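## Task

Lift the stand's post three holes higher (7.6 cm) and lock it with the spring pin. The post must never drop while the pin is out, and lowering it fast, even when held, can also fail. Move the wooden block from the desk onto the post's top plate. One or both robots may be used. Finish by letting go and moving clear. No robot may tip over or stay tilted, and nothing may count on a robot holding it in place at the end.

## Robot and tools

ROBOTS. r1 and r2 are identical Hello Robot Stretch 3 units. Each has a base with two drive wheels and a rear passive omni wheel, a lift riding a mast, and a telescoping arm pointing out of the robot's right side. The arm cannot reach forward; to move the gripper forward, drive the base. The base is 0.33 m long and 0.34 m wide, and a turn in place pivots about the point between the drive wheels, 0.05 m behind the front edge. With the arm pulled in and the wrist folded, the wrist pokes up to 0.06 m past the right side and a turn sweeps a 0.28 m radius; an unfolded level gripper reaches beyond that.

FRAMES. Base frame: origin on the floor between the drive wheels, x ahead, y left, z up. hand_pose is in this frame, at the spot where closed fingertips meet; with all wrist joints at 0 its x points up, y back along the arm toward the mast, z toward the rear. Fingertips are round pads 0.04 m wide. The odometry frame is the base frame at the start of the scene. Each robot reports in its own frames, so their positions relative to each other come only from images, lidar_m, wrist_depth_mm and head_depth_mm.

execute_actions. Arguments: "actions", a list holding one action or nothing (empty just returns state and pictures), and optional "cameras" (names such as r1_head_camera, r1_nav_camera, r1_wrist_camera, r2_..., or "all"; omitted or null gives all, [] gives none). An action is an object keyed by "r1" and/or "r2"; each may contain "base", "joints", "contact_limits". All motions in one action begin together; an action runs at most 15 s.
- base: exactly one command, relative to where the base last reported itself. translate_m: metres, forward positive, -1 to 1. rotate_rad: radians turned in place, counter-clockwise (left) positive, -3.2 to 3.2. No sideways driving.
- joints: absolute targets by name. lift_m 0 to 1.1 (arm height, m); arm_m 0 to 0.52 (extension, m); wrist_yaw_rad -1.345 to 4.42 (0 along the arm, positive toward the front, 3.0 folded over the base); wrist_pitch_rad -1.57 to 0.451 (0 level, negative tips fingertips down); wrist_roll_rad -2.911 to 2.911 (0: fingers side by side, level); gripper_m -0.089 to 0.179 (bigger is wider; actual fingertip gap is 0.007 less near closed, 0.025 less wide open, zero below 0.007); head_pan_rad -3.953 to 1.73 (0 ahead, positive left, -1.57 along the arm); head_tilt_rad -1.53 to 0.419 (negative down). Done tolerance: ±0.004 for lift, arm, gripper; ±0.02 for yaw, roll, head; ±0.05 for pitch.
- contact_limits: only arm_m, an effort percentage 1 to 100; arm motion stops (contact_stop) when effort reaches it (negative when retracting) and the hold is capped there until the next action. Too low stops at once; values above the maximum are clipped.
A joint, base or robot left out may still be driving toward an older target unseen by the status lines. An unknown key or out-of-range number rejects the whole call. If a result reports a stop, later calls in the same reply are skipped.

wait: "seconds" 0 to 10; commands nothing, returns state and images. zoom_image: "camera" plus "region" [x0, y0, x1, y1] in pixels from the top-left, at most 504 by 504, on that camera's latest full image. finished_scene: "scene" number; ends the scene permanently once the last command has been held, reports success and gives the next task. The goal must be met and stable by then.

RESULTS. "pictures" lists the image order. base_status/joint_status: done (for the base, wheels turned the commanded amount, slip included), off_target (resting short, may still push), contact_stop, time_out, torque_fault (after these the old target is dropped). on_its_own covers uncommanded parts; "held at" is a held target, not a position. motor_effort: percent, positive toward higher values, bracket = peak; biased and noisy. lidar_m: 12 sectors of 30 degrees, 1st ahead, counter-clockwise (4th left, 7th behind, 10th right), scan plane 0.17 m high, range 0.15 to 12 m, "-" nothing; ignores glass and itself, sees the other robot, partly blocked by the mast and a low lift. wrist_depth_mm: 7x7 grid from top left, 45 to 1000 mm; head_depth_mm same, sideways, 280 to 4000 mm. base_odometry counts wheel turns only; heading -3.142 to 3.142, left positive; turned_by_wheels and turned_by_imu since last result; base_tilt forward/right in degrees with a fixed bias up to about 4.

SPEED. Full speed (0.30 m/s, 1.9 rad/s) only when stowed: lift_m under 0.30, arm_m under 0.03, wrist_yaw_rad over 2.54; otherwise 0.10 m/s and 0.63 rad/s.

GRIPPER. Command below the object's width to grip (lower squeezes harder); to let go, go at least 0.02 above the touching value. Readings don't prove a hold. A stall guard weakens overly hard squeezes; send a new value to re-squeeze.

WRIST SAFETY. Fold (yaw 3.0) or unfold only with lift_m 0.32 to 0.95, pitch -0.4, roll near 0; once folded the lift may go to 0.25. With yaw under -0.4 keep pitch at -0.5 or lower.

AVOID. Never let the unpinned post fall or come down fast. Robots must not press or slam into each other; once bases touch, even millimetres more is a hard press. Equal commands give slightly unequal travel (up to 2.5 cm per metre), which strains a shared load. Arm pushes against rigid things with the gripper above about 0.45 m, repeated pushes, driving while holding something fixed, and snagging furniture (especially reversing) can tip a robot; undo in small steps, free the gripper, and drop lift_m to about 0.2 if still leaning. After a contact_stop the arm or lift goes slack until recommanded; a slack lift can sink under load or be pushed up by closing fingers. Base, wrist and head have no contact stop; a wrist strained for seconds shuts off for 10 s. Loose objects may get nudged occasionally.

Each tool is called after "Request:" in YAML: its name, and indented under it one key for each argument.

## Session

Request:
execute_actions:
  actions: []

Scene clock: 0.00 s.
r1.base_odometry: x=+0.000 y=+0.000 heading=+0.000 (m, m, rad; r1's odometry frame)
r1.turned_by_wheels: +0.000 (rad since the last result)
r1.turned_by_imu: +0.000 (rad since the last result)
r1.base_tilt: forward=+0.6 right=-0.6 (deg)
r1.lidar_m: 1.96 3.30 3.42 3.30 1.88 1.01 0.85 0.85 0.96 1.10 1.10 1.24
r1.head_depth_mm: 1900 1850 1821 1808 1819 1808 1803 / 2111 2251 2233 2194 2162 2161 2044 / 2149 2835 2879 2792 2777 2640 2208 / 2165 3337 - 3814 3781 3117 2202 / 2194 3384 - - - 3155 2173 / 2227 3438 - - - 3075 2172 / 2241 3520 - - - 3008 2151
r1.base_status: not commanded
r1.joint_positions: lift_m=+0.530 arm_m=+0.002 wrist_yaw_rad=+2.859 wrist_pitch_rad=-0.347 wrist_roll_rad=+0.015 gripper_m=+0.037 head_pan_rad=+0.010 head_tilt_rad=-0.017
r1.joint_status: not commanded
r1.motor_effort: left_wheel=-1 right_wheel=-1 lift_m=+36 arm_m=+0 wrist_yaw_rad=+1 wrist_pitch_rad=+7 wrist_roll_rad=+0 gripper_m=-1 head_pan_rad=+0 head_tilt_rad=+2 (%)
r1.hand_pose: x=+0.0436 y=+0.0769 z=+0.5584 quat_wxyz=(+0.219, +0.711, +0.022, +0.667) (m; r1's base frame)
r1.wrist_depth_mm: - - - - - - - / - - - - - - - / - - - - - - - / - - - - - - - / - - - - - - - / 883 885 - 905 942 943 956 / 753 - 754 780 759 793 805
r2.base_odometry: x=+0.000 y=+0.000 heading=+0.000 (m, m, rad; r2's odometry frame)
r2.turned_by_wheels: +0.000 (rad since the last result)
r2.turned_by_imu: +0.000 (rad since the last result)
r2.base_tilt: forward=-0.5 right=-0.9 (deg)
r2.lidar_m: 3.30 3.89 1.86 3.48 1.86 1.02 0.86 0.86 0.97 1.61 2.60 2.95
r2.head_depth_mm: 1756 2568 3895 - - 3391 2246 / 1758 2553 - - - 3008 2239 / 1747 2568 - - - 3371 2232 / 1320 2581 - - - 3362 2246 / 1755 2276 3861 3794 3787 3391 2236 / 1762 2571 3713 3788 3671 3348 2219 / 1784 2598 3535 3548 3550 3325 2231
r2.base_status: not commanded
r2.joint_positions: lift_m=+0.529 arm_m=+0.002 wrist_yaw_rad=+2.931 wrist_pitch_rad=-0.584 wrist_roll_rad=-0.005 gripper_m=+0.037 head_pan_rad=+0.005 head_tilt_rad=+0.012
r2.joint_status: not commanded
r2.motor_effort: left_wheel=+0 right_wheel=+0 lift_m=+22 arm_m=+0 wrist_yaw_rad=+0 wrist_pitch_rad=+4 wrist_roll_rad=+0 gripper_m=+0 head_pan_rad=+0 head_tilt_rad=+2 (%)
r2.hand_pose: x=+0.0208 y=+0.0492 z=+0.5067 quat_wxyz=(+0.274, +0.693, +0.132, +0.654) (m; r2's base frame)
r2.wrist_depth_mm: - - - - - - - / - - - - - - - / - - - - - - - / 992 - 967 969 980 979 997 / 848 834 875 870 859 845 840 / 730 734 - 742 750 728 731 / 643 648 - 658 634 644 644
pictures: r1_head_camera (sideways: a quarter turn clockwise sets it upright), r1_nav_camera (sideways: a quarter turn counterclockwise sets it upright), r1_wrist_camera, r2_head_camera (sideways: a quarter turn clockwise sets it upright), r2_nav_camera (sideways: a quarter turn counterclockwise sets it upright), r2_wrist_camera
Images, in order (width x height): r1_head_camera 896x504, r1_nav_camera 672x504, r1_wrist_camera 644x364, r2_head_camera 896x504, r2_nav_camera 672x504, r2_wrist_camera 644x364.

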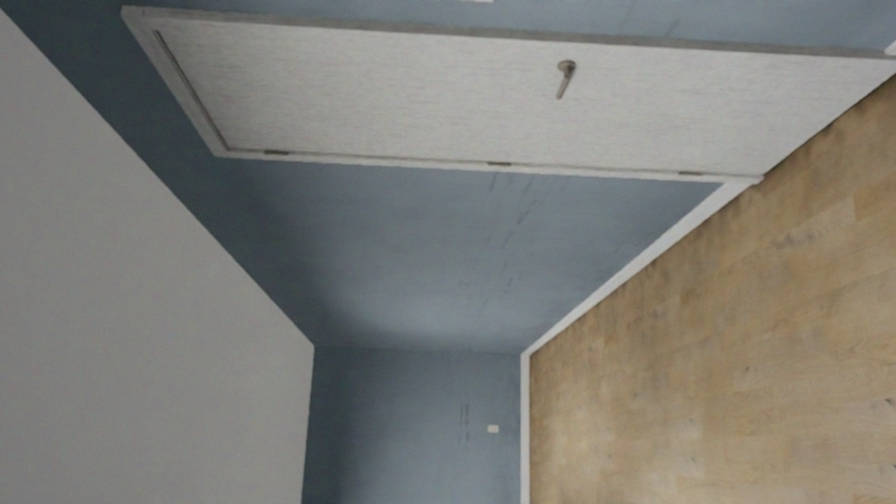

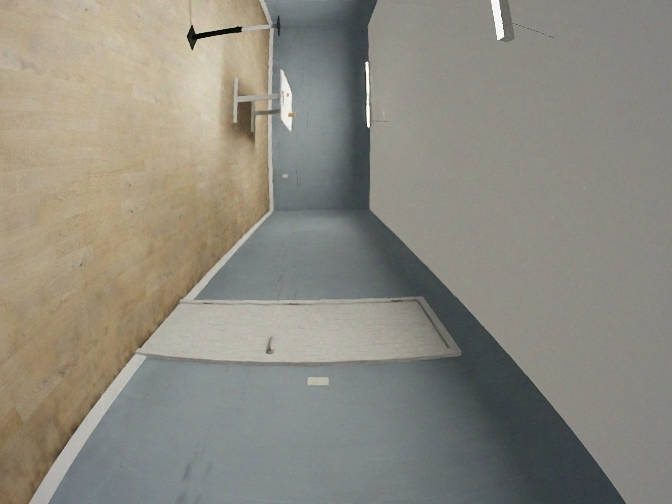

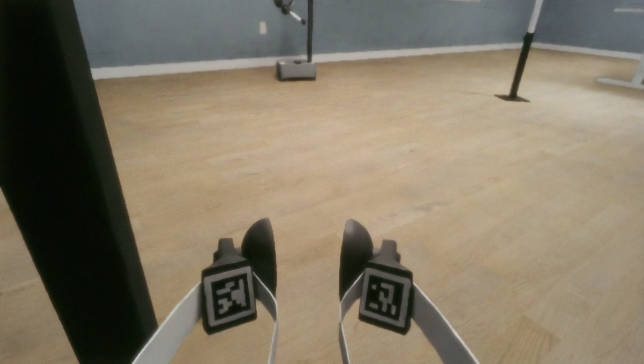

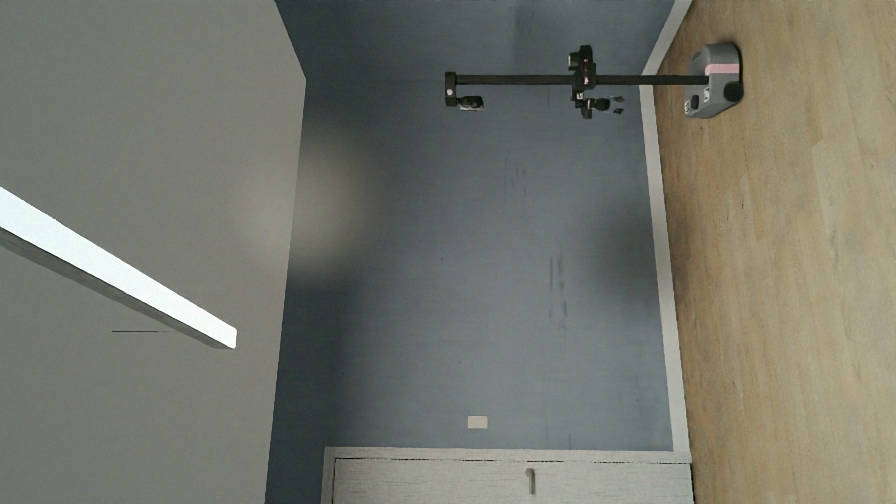

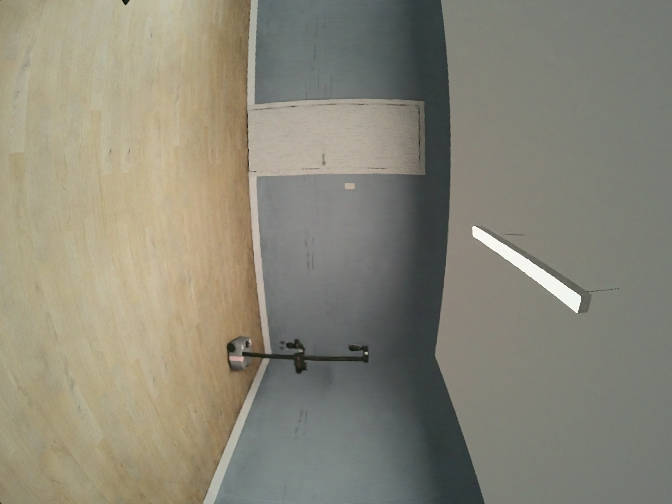

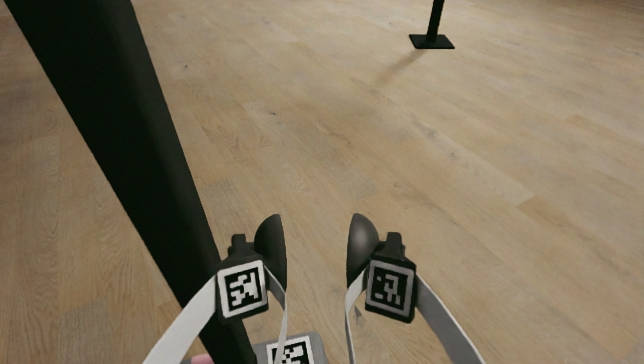

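Request:
execute_actions:
  actions:
    - {"r1":{"joints":{"head_pan_rad":0.8,"head_tilt_rad":-0.3}},"r2":{"joints":{"head_pan_rad":1.0,"head_tilt_rad":-0.4}}}
  cameras: ["r1_head_camera","r2_head_camera","r2_nav_camera"]

Scene clock: 12.37 s.
r1.base_odometry: x=+0.000 y=+0.000 heading=+0.000 (m, m, rad; r1's odometry frame)
r1.turned_by_wheels: +0.000 (rad since the last result)
r1.turned_by_imu: +0.001 (rad since the last result)
r1.base_tilt: forward=+0.5 right=-0.5 (deg)
r1.lidar_m: 1.96 3.31 3.41 3.31 1.88 1.01 0.85 0.85 0.96 1.10 1.10 1.23
r1.head_depth_mm: - - - - 2680 1974 1560 / - - - - 2658 1951 1558 / - - - 3816 2617 1957 1545 / - - - - 2581 1933 1542 / - - - - 2621 1936 1527 / - - - - 2597 1919 1535 / - - - 3863 2542 1914 1522
r1.base_status: not commanded
r1.joint_positions: lift_m=+0.530 arm_m=+0.002 wrist_yaw_rad=+2.859 wrist_pitch_rad=-0.347 wrist_roll_rad=+0.015 gripper_m=+0.037 head_pan_rad=+0.793 head_tilt_rad=-0.296
r1.joint_status: all done
r1.motor_effort: left_wheel=-1(1) right_wheel=-1(0) lift_m=+36(35) arm_m=-1(1) wrist_yaw_rad=+1(0) wrist_pitch_rad=+7(7) wrist_roll_rad=+0(0) gripper_m=+1(0) head_pan_rad=+3(28) head_tilt_rad=-2(21) (%)
r1.hand_pose: x=+0.0436 y=+0.0769 z=+0.5584 quat_wxyz=(+0.219, +0.711, +0.022, +0.667) (m; r1's base frame)
r1.wrist_depth_mm: - - - - - - - / - - - - - - - / - - - - - - - / - - - - - - - / - - - - - - - / 882 893 - 913 953 928 964 / 734 - 781 768 769 785 803
r2.base_odometry: x=+0.000 y=+0.000 heading=+0.000 (m, m, rad; r2's odometry frame)
r2.turned_by_wheels: +0.000 (rad since the last result)
r2.turned_by_imu: +0.000 (rad since the last result)
r2.base_tilt: forward=-0.6 right=-0.9 (deg)
r2.lidar_m: 3.30 3.90 1.86 3.46 1.86 1.01 0.86 0.86 0.97 1.61 2.61 2.94
r2.head_depth_mm: 3419 3585 3763 3462 2288 1738 1387 / 3642 3833 - 3393 2296 1726 1379 / 3845 - - 3435 2277 1710 1379 / - - - 3390 2283 1717 1382 / - - - 3157 2157 1712 1372 / - - - 3328 2262 1718 1379 / - - - 3306 2294 1706 1362
r2.base_status: not commanded
r2.joint_positions: lift_m=+0.529 arm_m=+0.002 wrist_yaw_rad=+2.931 wrist_pitch_rad=-0.584 wrist_roll_rad=-0.005 gripper_m=+0.037 head_pan_rad=+0.993 head_tilt_rad=-0.394
r2.joint_status: all done
r2.motor_effort: left_wheel=+0(0) right_wheel=-1(0) lift_m=+22(22) arm_m=+0(0) wrist_yaw_rad=+0(0) wrist_pitch_rad=+5(4) wrist_roll_rad=+0(0) gripper_m=+1(0) head_pan_rad=+2(31) head_tilt_rad=-2(29) (%)
r2.hand_pose: x=+0.0208 y=+0.0492 z=+0.5067 quat_wxyz=(+0.274, +0.693, +0.132, +0.654) (m; r2's base frame)
r2.wrist_depth_mm: - - - - - - - / - - - - - - - / - - - - - - - / 980 - 992 - - 976 977 / 831 866 861 839 857 844 826 / 728 736 - 733 759 728 734 / 655 650 - 654 641 641 650
pictures: r1_head_camera (sideways: a quarter turn clockwise sets it upright), r2_head_camera (sideways: a quarter turn clockwise sets it upright), r2_nav_camera (sideways: a quarter turn counterclockwise sets it upright)
Images, in order (width x height): r1_head_camera 896x504, r2_head_camera 896x504, r2_nav_camera 672x504.

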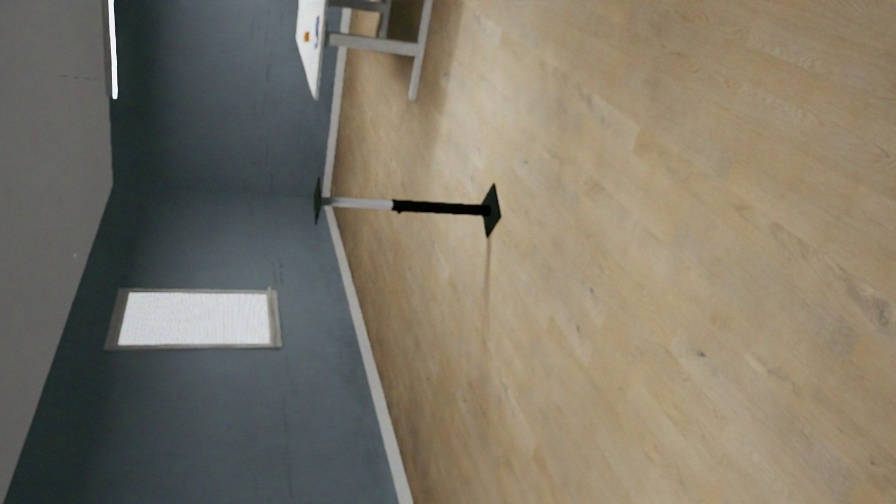

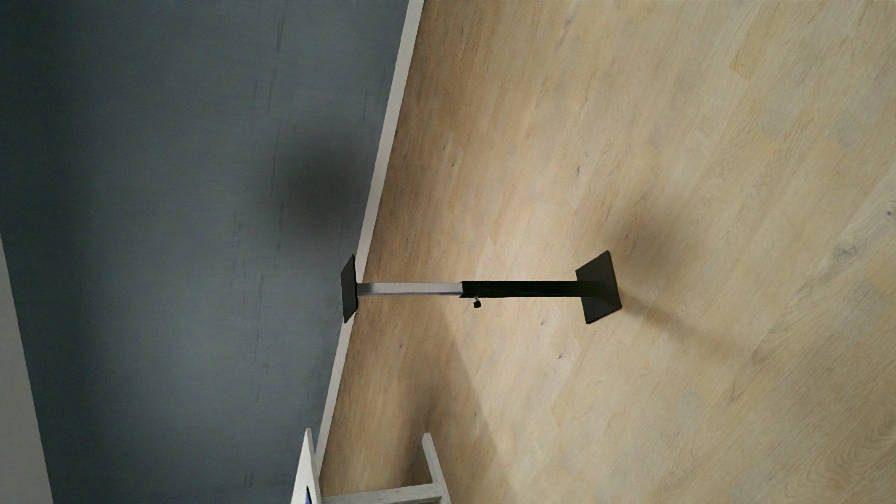

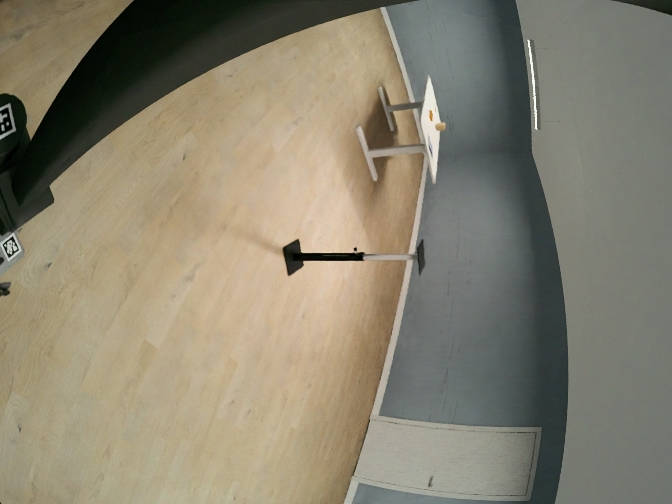

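Request:
zoom_image:
  camera: "r2_head_camera"
  region: [330,210,650,370]

Request:
zoom_image:
  camera: "r1_head_camera"
  region: [280,0,540,260]

Region (330, 210, 650, 370) of r2_head_camera's 896x504 image, scaled by 1.575, with more detail than that image has.

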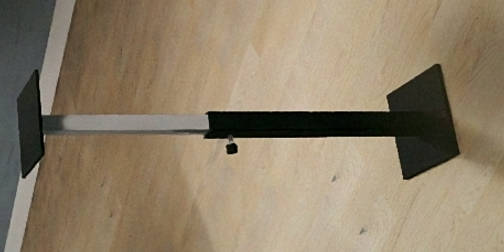

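Region (280, 0, 540, 260) of r1_head_camera's 896x504 image, scaled by 1.938, with more detail than that image has.

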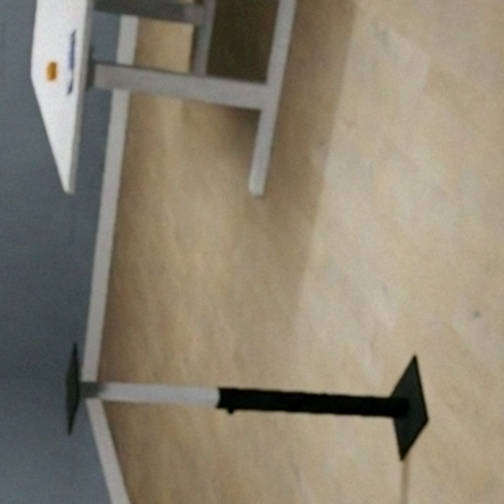

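Request:
execute_actions:
  actions:
    - {"r1":{"base":{"rotate_rad":0.584},"joints":{"lift_m":0.27,"arm_m":0,"head_pan_rad":0.2}},"r2":{"base":{"rotate_rad":1.416},"joints":{"lift_m":0.27,"arm_m":0,"wrist_pitch_rad":-0.4,"head_pan_rad":-1.3,"head_tilt_rad":-0.8}}}
  cameras: []

Request:
execute_actions:
  actions:
    - {"r1":{"base":{"translate_m":1}},"r2":{"base":{"translate_m":1}}}
  cameras: []

Request:
execute_actions:
  actions:
    - {"r1":{"base":{"translate_m":1}},"r2":{"base":{"translate_m":0.8}}}
  cameras: ["r1_head_camera"]

Request:
execute_actions:
  actions:
    - {"r1":{"base":{"translate_m":0.83}},"r2":{"base":{"rotate_rad":-0.066},"joints":{"head_pan_rad":-1.57,"lift_m":0.385}}}
  cameras: []

Request:
execute_actions:
  actions:
    - {"r1":{"base":{"rotate_rad":2.34},"joints":{"head_pan_rad":-1.57,"head_tilt_rad":-0.8}},"r2":{"joints":{"wrist_yaw_rad":0}}}

Scene clock: 29.47 s.
r1.base_odometry: x=+0.000 y=+0.000 heading=+0.584 (m, m, rad; r1's odometry frame)
r1.turned_by_wheels: +0.584 (rad since the last result)
r1.turned_by_imu: +0.585 (rad since the last result)
r1.base_tilt: forward=+0.3 right=-0.7 (deg)
r1.lidar_m: 4.87 3.32 3.71 1.69 0.98 0.85 0.85 0.99 1.09 1.10 1.28 2.19
r1.head_depth_mm: - - - - 2666 1978 1559 / - - - - 2653 1952 1552 / - - - 3755 2624 1948 1542 / - - - - 2592 1932 1538 / - - - - 2604 1932 1538 / - - - - 2556 1915 1533 / - - - 3936 2566 1916 1523
r1.base_status: done
r1.joint_positions: lift_m=+0.270 arm_m=+0.002 wrist_yaw_rad=+2.859 wrist_pitch_rad=-0.348 wrist_roll_rad=+0.015 gripper_m=+0.037 head_pan_rad=+0.207 head_tilt_rad=-0.297
r1.joint_status: all done
joint sent to its limit — the command would take r1.arm_m past its lower limit, so that joint was sent only as far as its limit.
r1.motor_effort: left_wheel=-2(6) right_wheel=+2(6) lift_m=+27(29) arm_m=+0(1) wrist_yaw_rad=+1(1) wrist_pitch_rad=+7(8) wrist_roll_rad=+0(0) gripper_m=+0(0) head_pan_rad=-2(24) head_tilt_rad=-2(2) (%)
r1.hand_pose: x=+0.0435 y=+0.0768 z=+0.2990 quat_wxyz=(+0.220, +0.711, +0.022, +0.667) (m; r1's base frame)
r1.wrist_depth_mm: - - - - - - - / - - - - - - - / - - - - - - - / - 862 889 884 899 931 924 / - 664 697 691 700 712 718 / 533 549 - 564 591 584 578 / 459 - - 475 469 491 488
r2.base_odometry: x=+0.000 y=+0.000 heading=+1.416 (m, m, rad; r2's odometry frame)
r2.turned_by_wheels: +1.416 (rad since the last result)
r2.turned_by_imu: +1.446 (rad since the last result)
r2.base_tilt: forward=-0.5 right=-0.8 (deg)
r2.lidar_m: 3.49 2.64 1.14 0.87 0.86 0.91 1.31 2.60 2.75 3.29 3.91 1.86
r2.head_depth_mm: 3559 3019 2289 1811 1513 1291 1137 / 3531 3062 2291 1819 1505 1291 1124 / 3478 3040 2247 1819 1511 1280 1126 / 3391 3004 2253 1807 1495 1285 1127 / 3329 2972 2250 1780 1501 1275 1120 / 3282 2965 2245 1789 1484 1285 1120 / 3209 2957 2251 1779 1478 1279 1121
r2.base_status: done
r2.joint_positions: lift_m=+0.270 arm_m=+0.002 wrist_yaw_rad=+2.931 wrist_pitch_rad=-0.420 wrist_roll_rad=-0.005 gripper_m=+0.037 head_pan_rad=-1.293 head_tilt_rad=-0.790
r2.joint_status: all done
joint sent to its limit — the command would take r2.arm_m past its lower limit, so that joint was sent only as far as its limit.
r2.motor_effort: left_wheel=-2(6) right_wheel=+1(6) lift_m=+16(18) arm_m=+0(1) wrist_yaw_rad=+0(1) wrist_pitch_rad=+8(9) wrist_roll_rad=+0(0) gripper_m=+0(0) head_pan_rad=-4(30) head_tilt_rad=-5(26) (%)
r2.hand_pose: x=+0.0257 y=+0.0724 z=+0.2827 quat_wxyz=(+0.219, +0.701, +0.075, +0.674) (m; r2's base frame)
r2.wrist_depth_mm: - 782 908 - - - - / - 848 966 - - - - / 722 897 938 986 - - - / 730 - 762 760 756 763 761 / 604 - 631 628 627 602 606 / 502 502 - 516 522 501 508 / 454 - - 445 429 432 433
pictures: none
No camera images: the call's "cameras" was empty. Leave "cameras" out to get every camera's image.

Scene clock: 34.40 s.
r1.base_odometry: x=+0.834 y=+0.551 heading=+0.584 (m, m, rad; r1's odometry frame)
r1.turned_by_wheels: +0.000 (rad since the last result)
r1.turned_by_imu: +0.003 (rad since the last result)
r1.base_tilt: forward=+0.4 right=-0.7 (deg)
r1.lidar_m: 2.31 2.69 3.43 3.43 2.09 1.82 1.82 1.57 1.37 1.37 1.56 2.78
r1.head_depth_mm: - - - 3766 2661 1971 1566 / - - - - 2671 1977 1548 / - - - - 2643 1945 1548 / - - - 3742 2509 1934 1543 / - - - - 2609 1912 1531 / - - - - 2566 1901 1523 / - - - 3884 2568 1906 1516
r1.base_status: done
r1.joint_positions: lift_m=+0.270 arm_m=+0.002 wrist_yaw_rad=+2.859 wrist_pitch_rad=-0.348 wrist_roll_rad=+0.015 gripper_m=+0.037 head_pan_rad=+0.207 head_tilt_rad=-0.297
r1.joint_status: not commanded
r1.motor_effort: left_wheel=-2(5) right_wheel=+1(11) lift_m=+28(28) arm_m=+0(1) wrist_yaw_rad=+0(0) wrist_pitch_rad=+8(8) wrist_roll_rad=+0(0) gripper_m=+0(0) head_pan_rad=-2(2) head_tilt_rad=-1(1) (%)
r1.hand_pose: x=+0.0435 y=+0.0768 z=+0.2989 quat_wxyz=(+0.220, +0.711, +0.022, +0.667) (m; r1's base frame)
r1.wrist_depth_mm: - - - - - - - / - - - - - - - / - - - - - - - / - 887 891 883 902 906 949 / - 675 707 690 695 701 712 / 526 556 - 563 588 574 579 / 457 - - 481 467 485 489
r2.base_odometry: x=+0.154 y=+0.988 heading=+1.416 (m, m, rad; r2's odometry frame)
r2.turned_by_wheels: +0.000 (rad since the last result)
r2.turned_by_imu: +0.004 (rad since the last result)
r2.base_tilt: forward=-0.5 right=-0.9 (deg)
r2.lidar_m: 2.47 3.93 1.71 1.32 1.30 1.37 2.00 3.49 2.67 2.68 1.01 1.01
r2.head_depth_mm: 3158 3062 2273 1821 1512 1297 1130 / 3160 3071 2292 1824 1508 1298 1127 / 3085 3049 2284 1807 1496 1283 1125 / 2973 3029 2255 1788 1518 1289 1123 / 2936 3005 2235 1796 1500 1284 1126 / 2887 3013 2219 1792 1496 1278 1120 / 2867 2966 2227 1797 1451 1278 1114
r2.base_status: done
r2.joint_positions: lift_m=+0.270 arm_m=+0.002 wrist_yaw_rad=+2.931 wrist_pitch_rad=-0.419 wrist_roll_rad=-0.005 gripper_m=+0.037 head_pan_rad=-1.293 head_tilt_rad=-0.790
r2.joint_status: not commanded
r2.motor_effort: left_wheel=-2(5) right_wheel=+1(6) lift_m=+16(16) arm_m=+0(0) wrist_yaw_rad=-1(0) wrist_pitch_rad=+7(8) wrist_roll_rad=+0(0) gripper_m=+0(0) head_pan_rad=-3(3) head_tilt_rad=-4(3) (%)
r2.hand_pose: x=+0.0257 y=+0.0724 z=+0.2828 quat_wxyz=(+0.219, +0.701, +0.074, +0.674) (m; r2's base frame)
r2.wrist_depth_mm: - - - - - - - / - - - - - - - / - - - - - - 995 / 781 - 769 756 768 765 764 / 608 - 637 619 626 610 604 / 506 506 - 525 526 504 500 / 458 - - 442 425 433 433
pictures: none
No camera images: the call's "cameras" was empty. Leave "cameras" out to get every camera's image.

Scene clock: 39.33 s.
r1.base_odometry: x=+1.669 y=+1.102 heading=+0.584 (m, m, rad; r1's odometry frame)
r1.turned_by_wheels: +0.000 (rad since the last result)
r1.turned_by_imu: +0.003 (rad since the last result)
r1.base_tilt: forward=+0.5 right=-0.6 (deg)
r1.lidar_m: 2.87 1.35 3.15 3.14 3.22 2.79 2.79 1.88 1.62 1.62 1.91 3.37
r1.head_depth_mm: - - - 3663 2658 1951 1559 / - - - - 2621 1957 1560 / - - - - 2657 1942 1542 / - - - - 2600 1934 1537 / - - - 3700 2582 1928 1534 / - - - 3658 2251 1772 1531 / 3632 3713 - 3621 2138 1901 1533
r1.base_status: done
r1.joint_positions: lift_m=+0.270 arm_m=+0.002 wrist_yaw_rad=+2.859 wrist_pitch_rad=-0.348 wrist_roll_rad=+0.015 gripper_m=+0.037 head_pan_rad=+0.207 head_tilt_rad=-0.298
r1.joint_status: not commanded
r1.motor_effort: left_wheel=-2(5) right_wheel=+2(10) lift_m=+28(28) arm_m=+0(1) wrist_yaw_rad=+1(1) wrist_pitch_rad=+8(8) wrist_roll_rad=+0(0) gripper_m=+0(1) head_pan_rad=-2(2) head_tilt_rad=-1(1) (%)
r1.hand_pose: x=+0.0435 y=+0.0767 z=+0.2989 quat_wxyz=(+0.220, +0.711, +0.022, +0.667) (m; r1's base frame)
r1.wrist_depth_mm: - - - - - - - / - - - - - - - / - - - - - - - / - 878 856 890 891 917 913 / - 659 696 694 699 712 722 / 531 550 - 562 584 578 580 / 462 - - 481 466 489 490
r2.base_odometry: x=+0.278 y=+1.778 heading=+1.416 (m, m, rad; r2's odometry frame)
r2.turned_by_wheels: +0.000 (rad since the last result)
r2.turned_by_imu: +0.004 (rad since the last result)
r2.base_tilt: forward=-0.5 right=-0.9 (deg)
r2.lidar_m: 1.67 4.55 2.16 1.67 1.65 1.74 2.54 4.23 2.05 0.72 3.13 3.34
r2.head_depth_mm: 2876 3059 778 1771 1512 1299 1132 / 2793 3058 2116 1816 1439 1276 1126 / 2742 2970 2265 1813 1497 1290 1127 / 2721 2909 2239 1812 1499 1283 1127 / 2662 2863 2251 1805 1491 1282 1124 / 2646 2855 2232 1803 1487 1281 1119 / 2602 2828 2231 1789 1495 1276 1109
r2.base_status: done
r2.joint_positions: lift_m=+0.270 arm_m=+0.002 wrist_yaw_rad=+2.931 wrist_pitch_rad=-0.419 wrist_roll_rad=-0.005 gripper_m=+0.037 head_pan_rad=-1.293 head_tilt_rad=-0.790
r2.joint_status: not commanded
r2.motor_effort: left_wheel=-2(4) right_wheel=+1(6) lift_m=+16(16) arm_m=+0(0) wrist_yaw_rad=-1(0) wrist_pitch_rad=+7(7) wrist_roll_rad=+0(0) gripper_m=+0(0) head_pan_rad=-3(2) head_tilt_rad=-4(4) (%)
r2.hand_pose: x=+0.0257 y=+0.0725 z=+0.2828 quat_wxyz=(+0.219, +0.701, +0.074, +0.674) (m; r2's base frame)
r2.wrist_depth_mm: - - - - - - - / - - - - - - - / - - - - - - - / 756 - 758 765 747 764 751 / 605 - 629 628 636 601 606 / 515 513 - 526 525 506 511 / 459 - - 439 428 431 430
pictures: r1_head_camera (sideways: a quarter turn clockwise sets it upright)
Images, in order (width x height): r1_head_camera 896x504.

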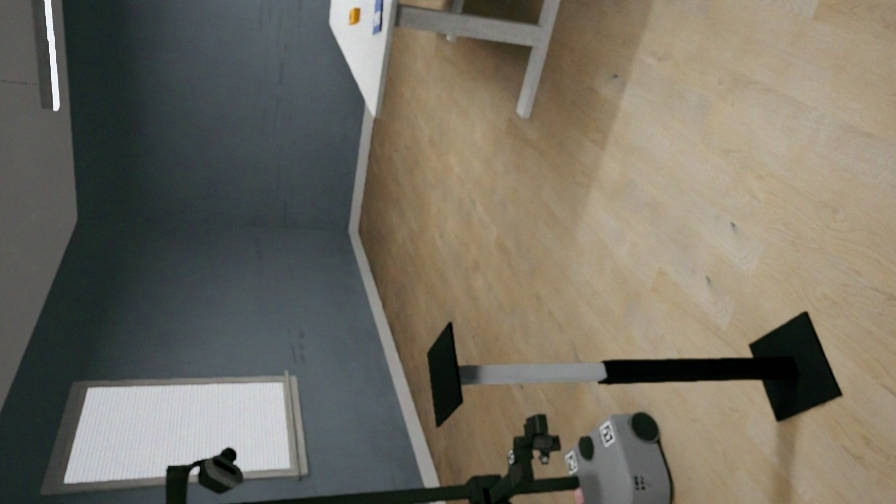

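Scene clock: 43.80 s.
r1.base_odometry: x=+2.361 y=+1.560 heading=+0.584 (m, m, rad; r1's odometry frame)
r1.turned_by_wheels: +0.000 (rad since the last result)
r1.turned_by_imu: +0.003 (rad since the last result)
r1.base_tilt: forward=+0.5 right=-0.6 (deg)
r1.lidar_m: 2.04 3.36 0.67 2.93 3.43 3.60 3.60 2.11 1.85 1.86 2.17 3.86
r1.head_depth_mm: - - - 2256 2413 1959 1558 / - - - 3736 2641 1950 1554 / - - - - 2611 1948 1539 / - - - - 2586 1936 1538 / - - - - 2602 1922 1542 / 3812 - - - 2580 1919 1530 / 3355 3537 3669 3627 2540 1902 1519
r1.base_status: done
r1.joint_positions: lift_m=+0.270 arm_m=+0.002 wrist_yaw_rad=+2.859 wrist_pitch_rad=-0.349 wrist_roll_rad=+0.015 gripper_m=+0.037 head_pan_rad=+0.207 head_tilt_rad=-0.298
r1.joint_status: not commanded
r1.motor_effort: left_wheel=-2(6) right_wheel=+2(10) lift_m=+28(28) arm_m=-1(1) wrist_yaw_rad=+2(1) wrist_pitch_rad=+8(8) wrist_roll_rad=+0(1) gripper_m=+0(1) head_pan_rad=-2(2) head_tilt_rad=+0(0) (%)
r1.hand_pose: x=+0.0435 y=+0.0767 z=+0.2988 quat_wxyz=(+0.220, +0.711, +0.022, +0.667) (m; r1's base frame)
r1.wrist_depth_mm: - - - - - - - / - - - - - - - / - - - - - - - / - 852 873 891 829 921 930 / - 666 709 691 710 718 712 / 545 553 - 557 588 576 572 / 458 - - 477 464 483 488
r2.base_odometry: x=+0.278 y=+1.778 heading=+1.350 (m, m, rad; r2's odometry frame)
r2.turned_by_wheels: -0.066 (rad since the last result)
r2.turned_by_imu: -0.067 (rad since the last result)
r2.base_tilt: forward=-0.5 right=-0.8 (deg)
r2.lidar_m: 1.67 4.54 2.30 1.70 1.66 1.71 2.36 4.24 4.41 0.72 3.14 3.27
r2.head_depth_mm: 3692 3102 2281 1841 1521 1295 1129 / 3418 3002 2277 1815 1510 1284 1124 / 3242 2886 2106 1808 1510 1294 1135 / 2967 2864 814 1689 1419 1282 1125 / 2912 3035 2024 1789 1493 1280 1122 / 2754 2901 2245 1792 1496 1286 1116 / 2629 2810 2235 1782 1485 1283 1121
r2.base_status: done
r2.joint_positions: lift_m=+0.385 arm_m=+0.002 wrist_yaw_rad=+2.931 wrist_pitch_rad=-0.419 wrist_roll_rad=-0.005 gripper_m=+0.037 head_pan_rad=-1.563 head_tilt_rad=-0.791
r2.joint_status: all done
r2.motor_effort: left_wheel=+0(4) right_wheel=-1(5) lift_m=+28(29) arm_m=+0(0) wrist_yaw_rad=-1(1) wrist_pitch_rad=+7(7) wrist_roll_rad=+0(0) gripper_m=+0(0) head_pan_rad=-3(18) head_tilt_rad=-4(4) (%)
r2.hand_pose: x=+0.0257 y=+0.0725 z=+0.3971 quat_wxyz=(+0.219, +0.701, +0.074, +0.674) (m; r2's base frame)
r2.wrist_depth_mm: - - - - - - - / - - - - - - - / - - - - - - - / 989 - 975 990 965 995 987 / 786 - 829 823 837 781 774 / 649 655 - 661 672 643 653 / 558 560 560 561 552 554 560
pictures: none
No camera images: the call's "cameras" was empty. Leave "cameras" out to get every camera's image.

Scene clock: 46.57 s.
r1.base_odometry: x=+2.361 y=+1.560 heading=+2.924 (m, m, rad; r1's odometry frame)
r1.turned_by_wheels: +2.340 (rad since the last result)
r1.turned_by_imu: +2.330 (rad since the last result)
r1.base_tilt: forward=+0.5 right=-0.5 (deg)
r1.lidar_m: 3.77 3.61 2.69 1.92 1.87 1.92 2.58 2.04 4.28 0.67 2.92 3.01
r1.head_depth_mm: 3381 2676 2103 1753 1489 1301 1157 / 3183 2658 2104 1746 1494 1296 1155 / 3067 2677 2096 1743 1491 1300 1158 / 2951 2570 1728 1708 1485 1299 1152 / 2736 1471 768 1648 1431 1307 1152 / 2671 2584 1983 1733 1487 1288 1146 / 2555 2629 2101 1732 1487 1294 1146
r1.base_status: done
r1.joint_positions: lift_m=+0.270 arm_m=+0.002 wrist_yaw_rad=+2.859 wrist_pitch_rad=-0.349 wrist_roll_rad=+0.015 gripper_m=+0.037 head_pan_rad=-1.563 head_tilt_rad=-0.791
r1.joint_status: all done
r1.motor_effort: left_wheel=-2(9) right_wheel=+2(12) lift_m=+28(28) arm_m=-1(1) wrist_yaw_rad=+0(1) wrist_pitch_rad=+8(8) wrist_roll_rad=+0(0) gripper_m=+0(0) head_pan_rad=-2(30) head_tilt_rad=-4(31) (%)
r1.hand_pose: x=+0.0435 y=+0.0767 z=+0.2988 quat_wxyz=(+0.220, +0.711, +0.022, +0.667) (m; r1's base frame)
r1.wrist_depth_mm: - - - - - - - / - - - - - - - / - - - - - - - / - 864 880 894 908 923 965 / - 664 700 697 695 707 724 / 531 555 - 569 586 576 575 / 461 - - 480 465 482 481
r2.base_odometry: x=+0.278 y=+1.778 heading=+1.350 (m, m, rad; r2's odometry frame)
r2.turned_by_wheels: +0.000 (rad since the last result)
r2.turned_by_imu: +0.000 (rad since the last result)
r2.base_tilt: forward=-0.5 right=-0.9 (deg)
r2.lidar_m: 1.67 4.55 2.30 1.69 1.66 1.71 2.36 4.23 4.40 0.72 3.13 3.27
r2.head_depth_mm: 3705 3058 2273 1818 1511 1301 1131 / 3430 3045 2258 1822 1517 1293 1126 / 3261 3041 2094 1817 1510 1286 1139 / 3110 3041 817 1650 1410 1307 1166 / 2832 2844 1572 1705 1489 1278 1126 / 2792 2928 2157 1788 1504 1277 1119 / 2602 2837 2231 1794 1490 1285 1115
r2.base_status: not commanded
r2.joint_positions: lift_m=+0.385 arm_m=+0.002 wrist_yaw_rad=+0.003 wrist_pitch_rad=-0.419 wrist_roll_rad=-0.005 gripper_m=+0.037 head_pan_rad=-1.563 head_tilt_rad=-0.791
r2.joint_status: all done
r2.motor_effort: left_wheel=+1(1) right_wheel=-2(2) lift_m=+27(27) arm_m=+0(0) wrist_yaw_rad=-5(5) wrist_pitch_rad=+7(7) wrist_roll_rad=+0(0) gripper_m=+0(0) head_pan_rad=-2(3) head_tilt_rad=-5(4) (%)
r2.hand_pose: x=-0.0208 y=-0.3712 z=+0.3971 quat_wxyz=(+0.694, +0.149, -0.689, -0.146) (m; r2's base frame)
r2.wrist_depth_mm: - - - 888 - - - / - - - - - - - / - - - - - - - / - 989 996 988 960 - - / 779 775 828 768 824 775 773 / 657 658 661 643 667 659 651 / 562 562 566 562 550 566 562
pictures: r1_head_camera (sideways: a quarter turn clockwise sets it upright), r1_nav_camera (sideways: a quarter turn counterclockwise sets it upright), r1_wrist_camera, r2_head_camera (sideways: a quarter turn clockwise sets it upright), r2_nav_camera (sideways: a quarter turn counterclockwise sets it upright), r2_wrist_camera
Images, in order (width x height): r1_head_camera 896x504, r1_nav_camera 672x504, r1_wrist_camera 644x364, r2_head_camera 896x504, r2_nav_camera 672x504, r2_wrist_camera 644x364.

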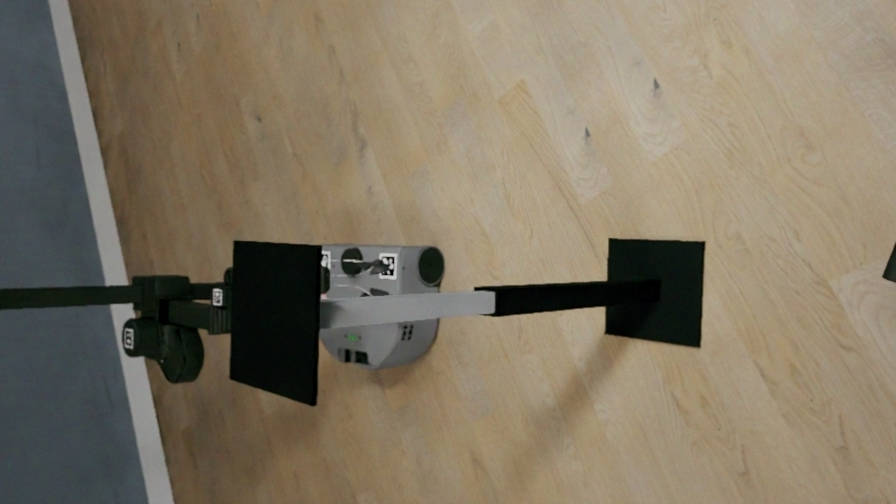

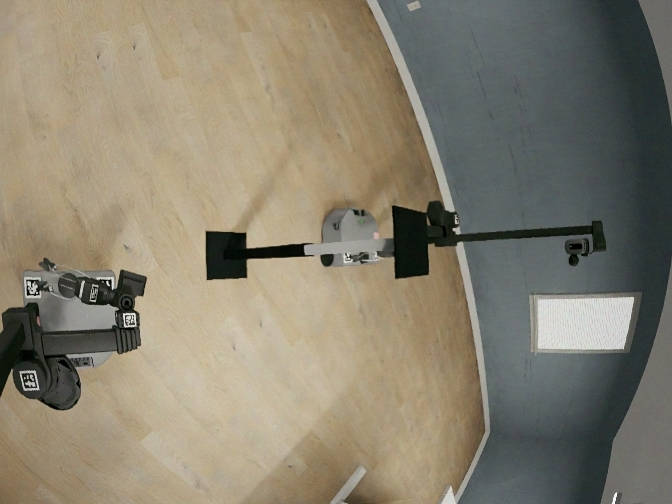

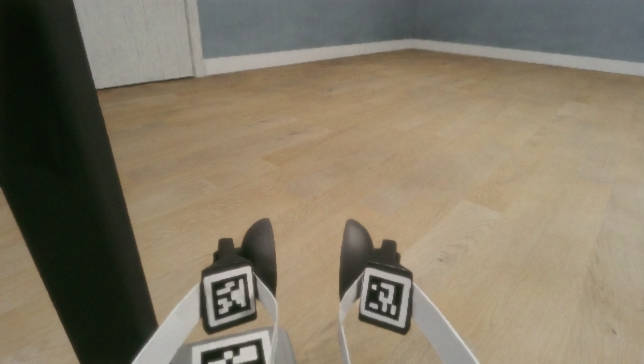

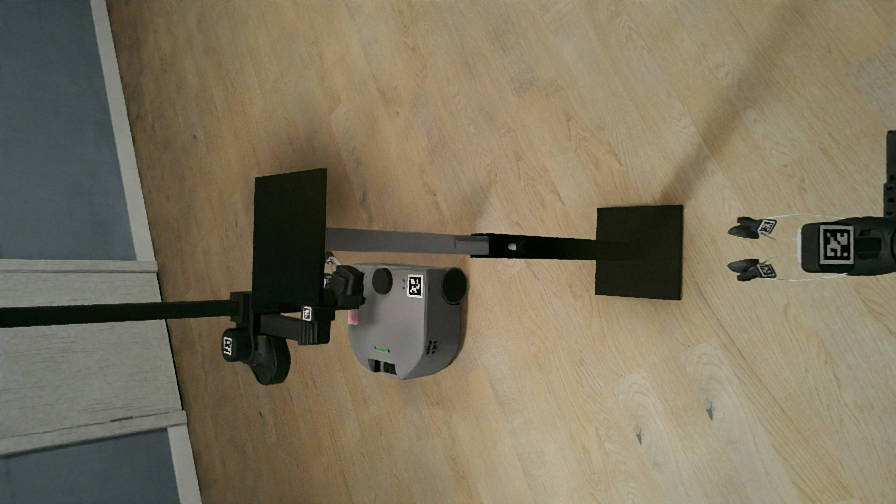

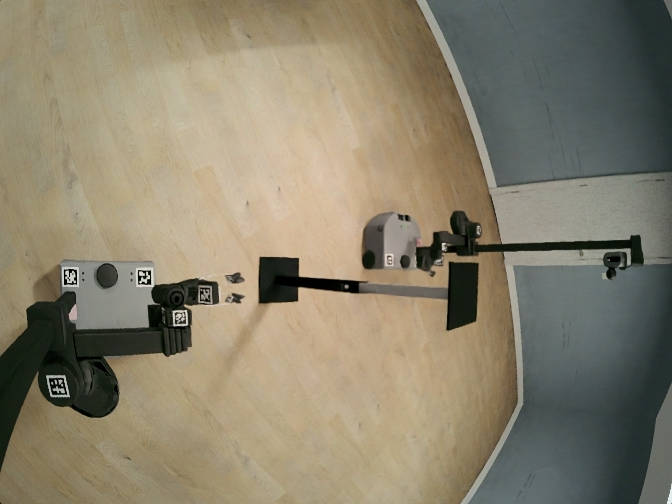

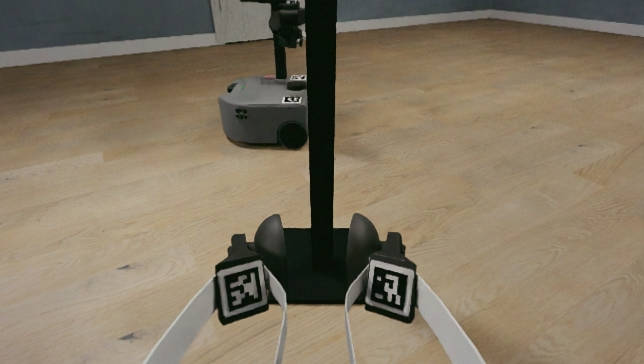

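Request:
execute_actions:
  actions:
    - {"r1":{"base":{"translate_m":0.07},"joints":{"lift_m":0.69,"wrist_pitch_rad":-0.4}},"r2":{"base":{"rotate_rad":0.314},"joints":{"wrist_yaw_rad":1.57}}}
  cameras: []

Request:
execute_actions:
  actions:
    - {"r1":{"joints":{"wrist_yaw_rad":0,"gripper_m":0.09}},"r2":{"base":{"translate_m":-0.259},"joints":{"wrist_pitch_rad":0,"wrist_roll_rad":1.57,"gripper_m":0.06}}}
  cameras: []

Request:
execute_actions:
  actions:
    - {"r1":{"joints":{"wrist_pitch_rad":-0.7,"arm_m":0.22}},"r2":{"base":{"rotate_rad":-0.314},"joints":{"arm_m":0.36,"head_pan_rad":-1.25}}}
  cameras: ["r1_head_camera","r1_wrist_camera","r2_head_camera","r2_wrist_camera"]

Scene clock: 59.57 s.
r1.base_odometry: x=+2.293 y=+1.575 heading=+2.923 (m, m, rad; r1's odometry frame)
r1.turned_by_wheels: +0.000 (rad since the last result)
r1.turned_by_imu: +0.001 (rad since the last result)
r1.base_tilt: forward=+0.5 right=-0.5 (deg)
r1.lidar_m: 3.67 3.53 2.75 1.96 1.91 1.96 2.64 2.10 4.22 0.67 2.88 2.98
r1.head_depth_mm: 3273 2656 2110 1749 1500 1302 - / 3201 2679 2046 1750 1482 1300 - / 3053 2657 1946 1722 1489 1298 - / 2868 1485 744 1652 1414 1304 - / 2753 1442 1749 1689 1488 1296 1137 / 2617 2670 2110 1748 1476 1291 1149 / 2559 2638 2084 1742 1489 1295 1155
r1.base_status: done
r1.joint_positions: lift_m=+0.690 arm_m=+0.002 wrist_yaw_rad=+2.859 wrist_pitch_rad=-0.417 wrist_roll_rad=+0.015 gripper_m=+0.037 head_pan_rad=-1.563 head_tilt_rad=-0.791
r1.joint_status: all done
r1.motor_effort: left_wheel=-2(5) right_wheel=+1(10) lift_m=+44(48) arm_m=-1(1) wrist_yaw_rad=+2(0) wrist_pitch_rad=+7(7) wrist_roll_rad=+0(0) gripper_m=+0(0) head_pan_rad=-2(2) head_tilt_rad=-4(4) (%)
r1.hand_pose: x=+0.0413 y=+0.0690 z=+0.7027 quat_wxyz=(+0.243, +0.710, +0.046, +0.659) (m; r1's base frame)
r1.wrist_depth_mm: - - - - - - - / - - - - - - - / - - - - - - - / - - - - - - - / - - - - - - - / - - - - - - - / 874 - 867 904 873 922 947
r2.base_odometry: x=+0.278 y=+1.778 heading=+1.664 (m, m, rad; r2's odometry frame)
r2.turned_by_wheels: +0.314 (rad since the last result)
r2.turned_by_imu: +0.321 (rad since the last result)
r2.base_tilt: forward=-0.6 right=-0.8 (deg)
r2.lidar_m: 2.79 2.96 1.83 1.64 1.65 1.97 3.75 4.25 0.72 3.14 3.14 1.67
r2.head_depth_mm: 2763 1377 791 1829 1511 1297 1133 / 1286 2924 1809 1676 1445 1285 1131 / 2758 2977 2292 1727 1514 1289 1141 / 2738 2965 2256 1800 1508 1287 1147 / 2657 2890 2215 1788 1499 1287 1122 / 2616 2829 2244 1798 1494 1278 1119 / 2561 2830 2228 1776 1479 1272 1110
r2.base_status: done
r2.joint_positions: lift_m=+0.385 arm_m=+0.002 wrist_yaw_rad=+1.567 wrist_pitch_rad=-0.419 wrist_roll_rad=-0.005 gripper_m=+0.037 head_pan_rad=-1.563 head_tilt_rad=-0.791
r2.joint_status: all done
r2.motor_effort: left_wheel=-1(4) right_wheel=+1(3) lift_m=+27(27) arm_m=+0(0) wrist_yaw_rad=+3(7) wrist_pitch_rad=+7(7) wrist_roll_rad=+0(0) gripper_m=+0(0) head_pan_rad=-2(2) head_tilt_rad=-5(5) (%)
r2.hand_pose: x=+0.2029 y=-0.1479 z=+0.3971 quat_wxyz=(+0.595, +0.591, -0.384, +0.386) (m; r2's base frame)
r2.wrist_depth_mm: - - - - - - - / - - - - - - - / - - - - - - - / 992 981 968 993 1000 975 993 / 785 787 811 803 819 787 794 / 658 652 664 661 673 663 654 / 571 561 563 559 556 566 557
pictures: none
No camera images: the call's "cameras" was empty. Leave "cameras" out to get every camera's image.

Scene clock: 63.27 s.
r1.base_odometry: x=+2.293 y=+1.575 heading=+2.923 (m, m, rad; r1's odometry frame)
r1.turned_by_wheels: +0.000 (rad since the last result)
r1.turned_by_imu: +0.001 (rad since the last result)
r1.base_tilt: forward=+0.4 right=-0.7 (deg)
r1.lidar_m: 3.69 3.53 2.75 1.96 1.90 1.96 2.64 2.10 4.21 0.67 1.48 2.98
r1.head_depth_mm: 3290 2654 2102 1752 1484 1295 - / 3167 2629 2114 1745 1489 1297 - / 3048 2645 1985 1741 1490 1306 - / 2882 2653 743 1706 1426 1307 1147 / 2772 2647 1311 1639 1487 1300 1149 / 2615 1407 1731 1621 1490 1299 1153 / 2555 2348 2085 1712 1483 1299 1152
r1.base_status: not commanded
r1.joint_positions: lift_m=+0.690 arm_m=+0.002 wrist_yaw_rad=+0.003 wrist_pitch_rad=-0.417 wrist_roll_rad=+0.015 gripper_m=+0.090 head_pan_rad=-1.563 head_tilt_rad=-0.791
r1.joint_status: all done
r1.motor_effort: left_wheel=-2(2) right_wheel=+2(1) lift_m=+45(44) arm_m=-1(1) wrist_yaw_rad=-1(1) wrist_pitch_rad=+7(7) wrist_roll_rad=+0(0) gripper_m=+1(81) head_pan_rad=-2(2) head_tilt_rad=-3(5) (%)
r1.hand_pose: x=-0.0209 y=-0.3713 z=+0.7027 quat_wxyz=(+0.687, +0.146, -0.696, -0.147) (m; r1's base frame)
r1.wrist_depth_mm: - - - - - - - / - - 907 - - - - / - - - - - - - / - - - - - - - / - - - - - - - / - - - - - - - / 879 876 882 911 900 915 954
r2.base_odometry: x=+0.302 y=+1.521 heading=+1.664 (m, m, rad; r2's odometry frame)
r2.turned_by_wheels: +0.000 (rad since the last result)
r2.turned_by_imu: -0.001 (rad since the last result)
r2.base_tilt: forward=-0.5 right=-0.7 (deg)
r2.lidar_m: 3.06 2.87 1.78 1.59 1.59 1.92 3.62 4.00 3.56 0.67 3.21 1.91
r2.head_depth_mm: 2942 3038 2277 1808 1518 1297 1132 / 2858 3018 2289 1816 1505 1291 1126 / 1292 1509 2121 1704 1511 1287 1146 / 2653 2879 783 1663 1392 1269 1142 / 2726 2906 2080 1796 1499 1280 1141 / 2671 2821 2210 1779 1492 1279 1115 / 2618 2855 2253 1774 1493 1269 1114
r2.base_status: done
r2.joint_positions: lift_m=+0.385 arm_m=+0.002 wrist_yaw_rad=+1.567 wrist_pitch_rad=-0.023 wrist_roll_rad=+1.569 gripper_m=+0.060 head_pan_rad=-1.563 head_tilt_rad=-0.791
r2.joint_status: all done
r2.motor_effort: left_wheel=-2(6) right_wheel=+1(0) lift_m=+28(28) arm_m=+0(0) wrist_yaw_rad=+3(2) wrist_pitch_rad=+9(9) wrist_roll_rad=+0(2) gripper_m=+1(76) head_pan_rad=-2(2) head_tilt_rad=-3(4) (%)
r2.hand_pose: x=+0.2343 y=-0.1477 z=+0.4931 quat_wxyz=(+0.009, +0.706, -0.708, -0.007) (m; r2's base frame)
r2.wrist_depth_mm: - - - - - 865 578 / - - - - - 877 584 / - - - - - 868 589 / - - - - - 869 581 / - - - - - 857 587 / - - - - - 892 599 / - - - - - 816 591
pictures: none
No camera images: the call's "cameras" was empty. Leave "cameras" out to get every camera's image.

Scene clock: 67.10 s.
r1.base_odometry: x=+2.293 y=+1.575 heading=+2.923 (m, m, rad; r1's odometry frame)
r1.turned_by_wheels: +0.000 (rad since the last result)
r1.turned_by_imu: +0.001 (rad since the last result)
r1.base_tilt: forward=+0.4 right=-0.5 (deg)
r1.lidar_m: 3.70 3.53 2.75 1.96 1.91 1.96 2.64 2.10 4.19 0.67 2.89 2.98
r1.head_depth_mm: 3260 2648 2108 1746 1490 - - / 3187 2652 2099 1778 - 1299 1154 / 3064 2676 1998 1819 - 1299 1155 / 2893 2654 744 1696 1390 1289 1150 / 2741 2652 1749 1639 1489 1297 1150 / 2592 1423 1748 1612 1477 1303 1144 / 2524 2485 2026 1689 1484 1294 1151
r1.base_status: not commanded
r1.joint_positions: lift_m=+0.690 arm_m=+0.220 wrist_yaw_rad=+0.001 wrist_pitch_rad=-0.712 wrist_roll_rad=+0.015 gripper_m=+0.090 head_pan_rad=-1.563 head_tilt_rad=-0.791
r1.joint_status: all done
r1.motor_effort: left_wheel=-2(2) right_wheel=+2(1) lift_m=+45(44) arm_m=+6(4) wrist_yaw_rad=-1(0) wrist_pitch_rad=+5(6) wrist_roll_rad=-1(0) gripper_m=+0(0) head_pan_rad=-2(2) head_tilt_rad=-6(4) (%)
r1.hand_pose: x=-0.0214 y=-0.5428 z=+0.6428 quat_wxyz=(+0.658, +0.245, -0.667, -0.248) (m; r1's base frame)
r1.wrist_depth_mm: - - 219 - - - - / 397 - 248 - - - - / 401 441 458 - - - - / - - - - - - - / 882 909 403 939 965 980 977 / 806 818 797 845 854 857 873 / 734 715 734 753 762 776 782
r2.base_odometry: x=+0.302 y=+1.521 heading=+1.350 (m, m, rad; r2's odometry frame)
r2.turned_by_wheels: -0.314 (rad since the last result)
r2.turned_by_imu: -0.320 (rad since the last result)
r2.base_tilt: forward=-0.5 right=-0.8 (deg)
r2.lidar_m: 1.91 4.78 2.23 1.64 1.61 1.65 2.29 3.97 4.14 1.33 0.67 3.32
r2.head_depth_mm: 2934 3058 2266 1812 1513 1294 1129 / 2877 3048 2275 1812 1553 1292 1130 / 1278 2759 2121 1705 1544 1278 1123 / 2594 1004 784 1642 1485 1276 1122 / 2714 2880 1025 1792 1531 1277 1124 / 2712 2899 2252 1791 1499 1285 1117 / 2604 2821 2227 1796 1497 1278 1114
r2.base_status: done
r2.joint_positions: lift_m=+0.385 arm_m=+0.360 wrist_yaw_rad=+1.568 wrist_pitch_rad=-0.022 wrist_roll_rad=+1.569 gripper_m=+0.060 head_pan_rad=-1.257 head_tilt_rad=-0.791
r2.joint_status: all done
r2.motor_effort: left_wheel=+2(5) right_wheel=-2(4) lift_m=+28(28) arm_m=+3(4) wrist_yaw_rad=+2(2) wrist_pitch_rad=+9(9) wrist_roll_rad=+0(0) gripper_m=+0(0) head_pan_rad=+2(21) head_tilt_rad=-3(4) (%)
r2.hand_pose: x=+0.2343 y=-0.5053 z=+0.4932 quat_wxyz=(+0.009, +0.706, -0.708, -0.007) (m; r2's base frame)
r2.wrist_depth_mm: - - - - - 882 582 / - - - - - 876 578 / - - - - - 866 584 / - - - - - 874 584 / - - - - - 899 579 / - - - - - 893 591 / - - - - - 827 590
pictures: r1_head_camera (sideways: a quarter turn clockwise sets it upright), r1_wrist_camera, r2_head_camera (sideways: a quarter turn clockwise sets it upright), r2_wrist_camera
Images, in order (width x height): r1_head_camera 896x504, r1_wrist_camera 644x364, r2_head_camera 896x504, r2_wrist_camera 644x364.

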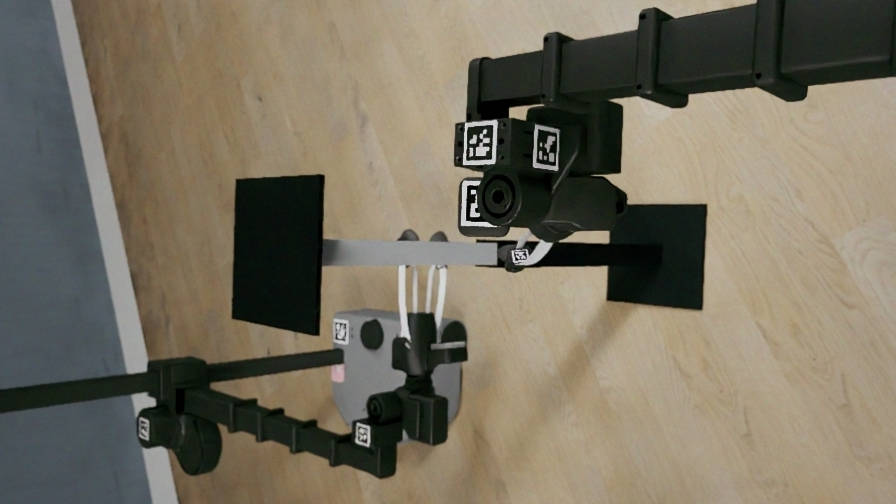

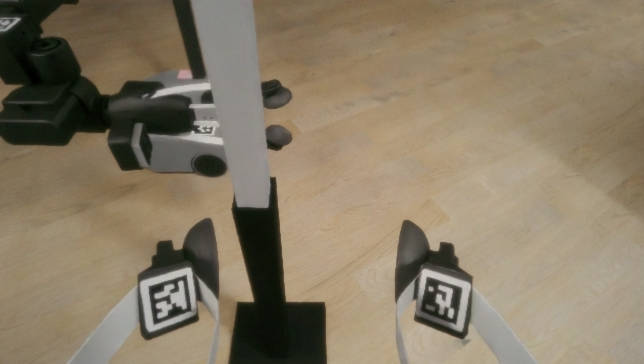

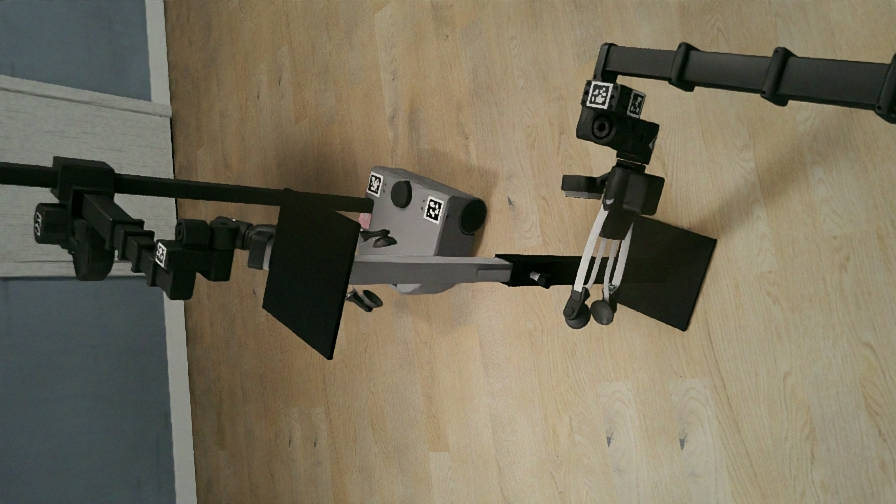

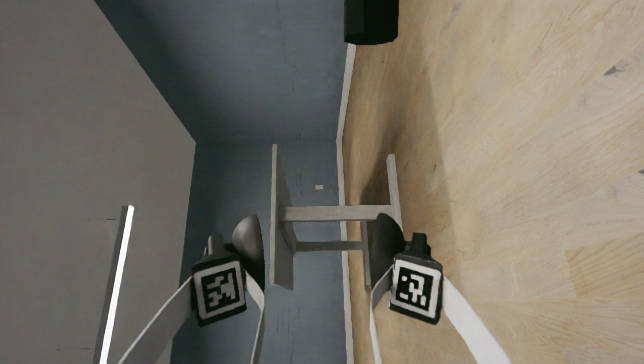

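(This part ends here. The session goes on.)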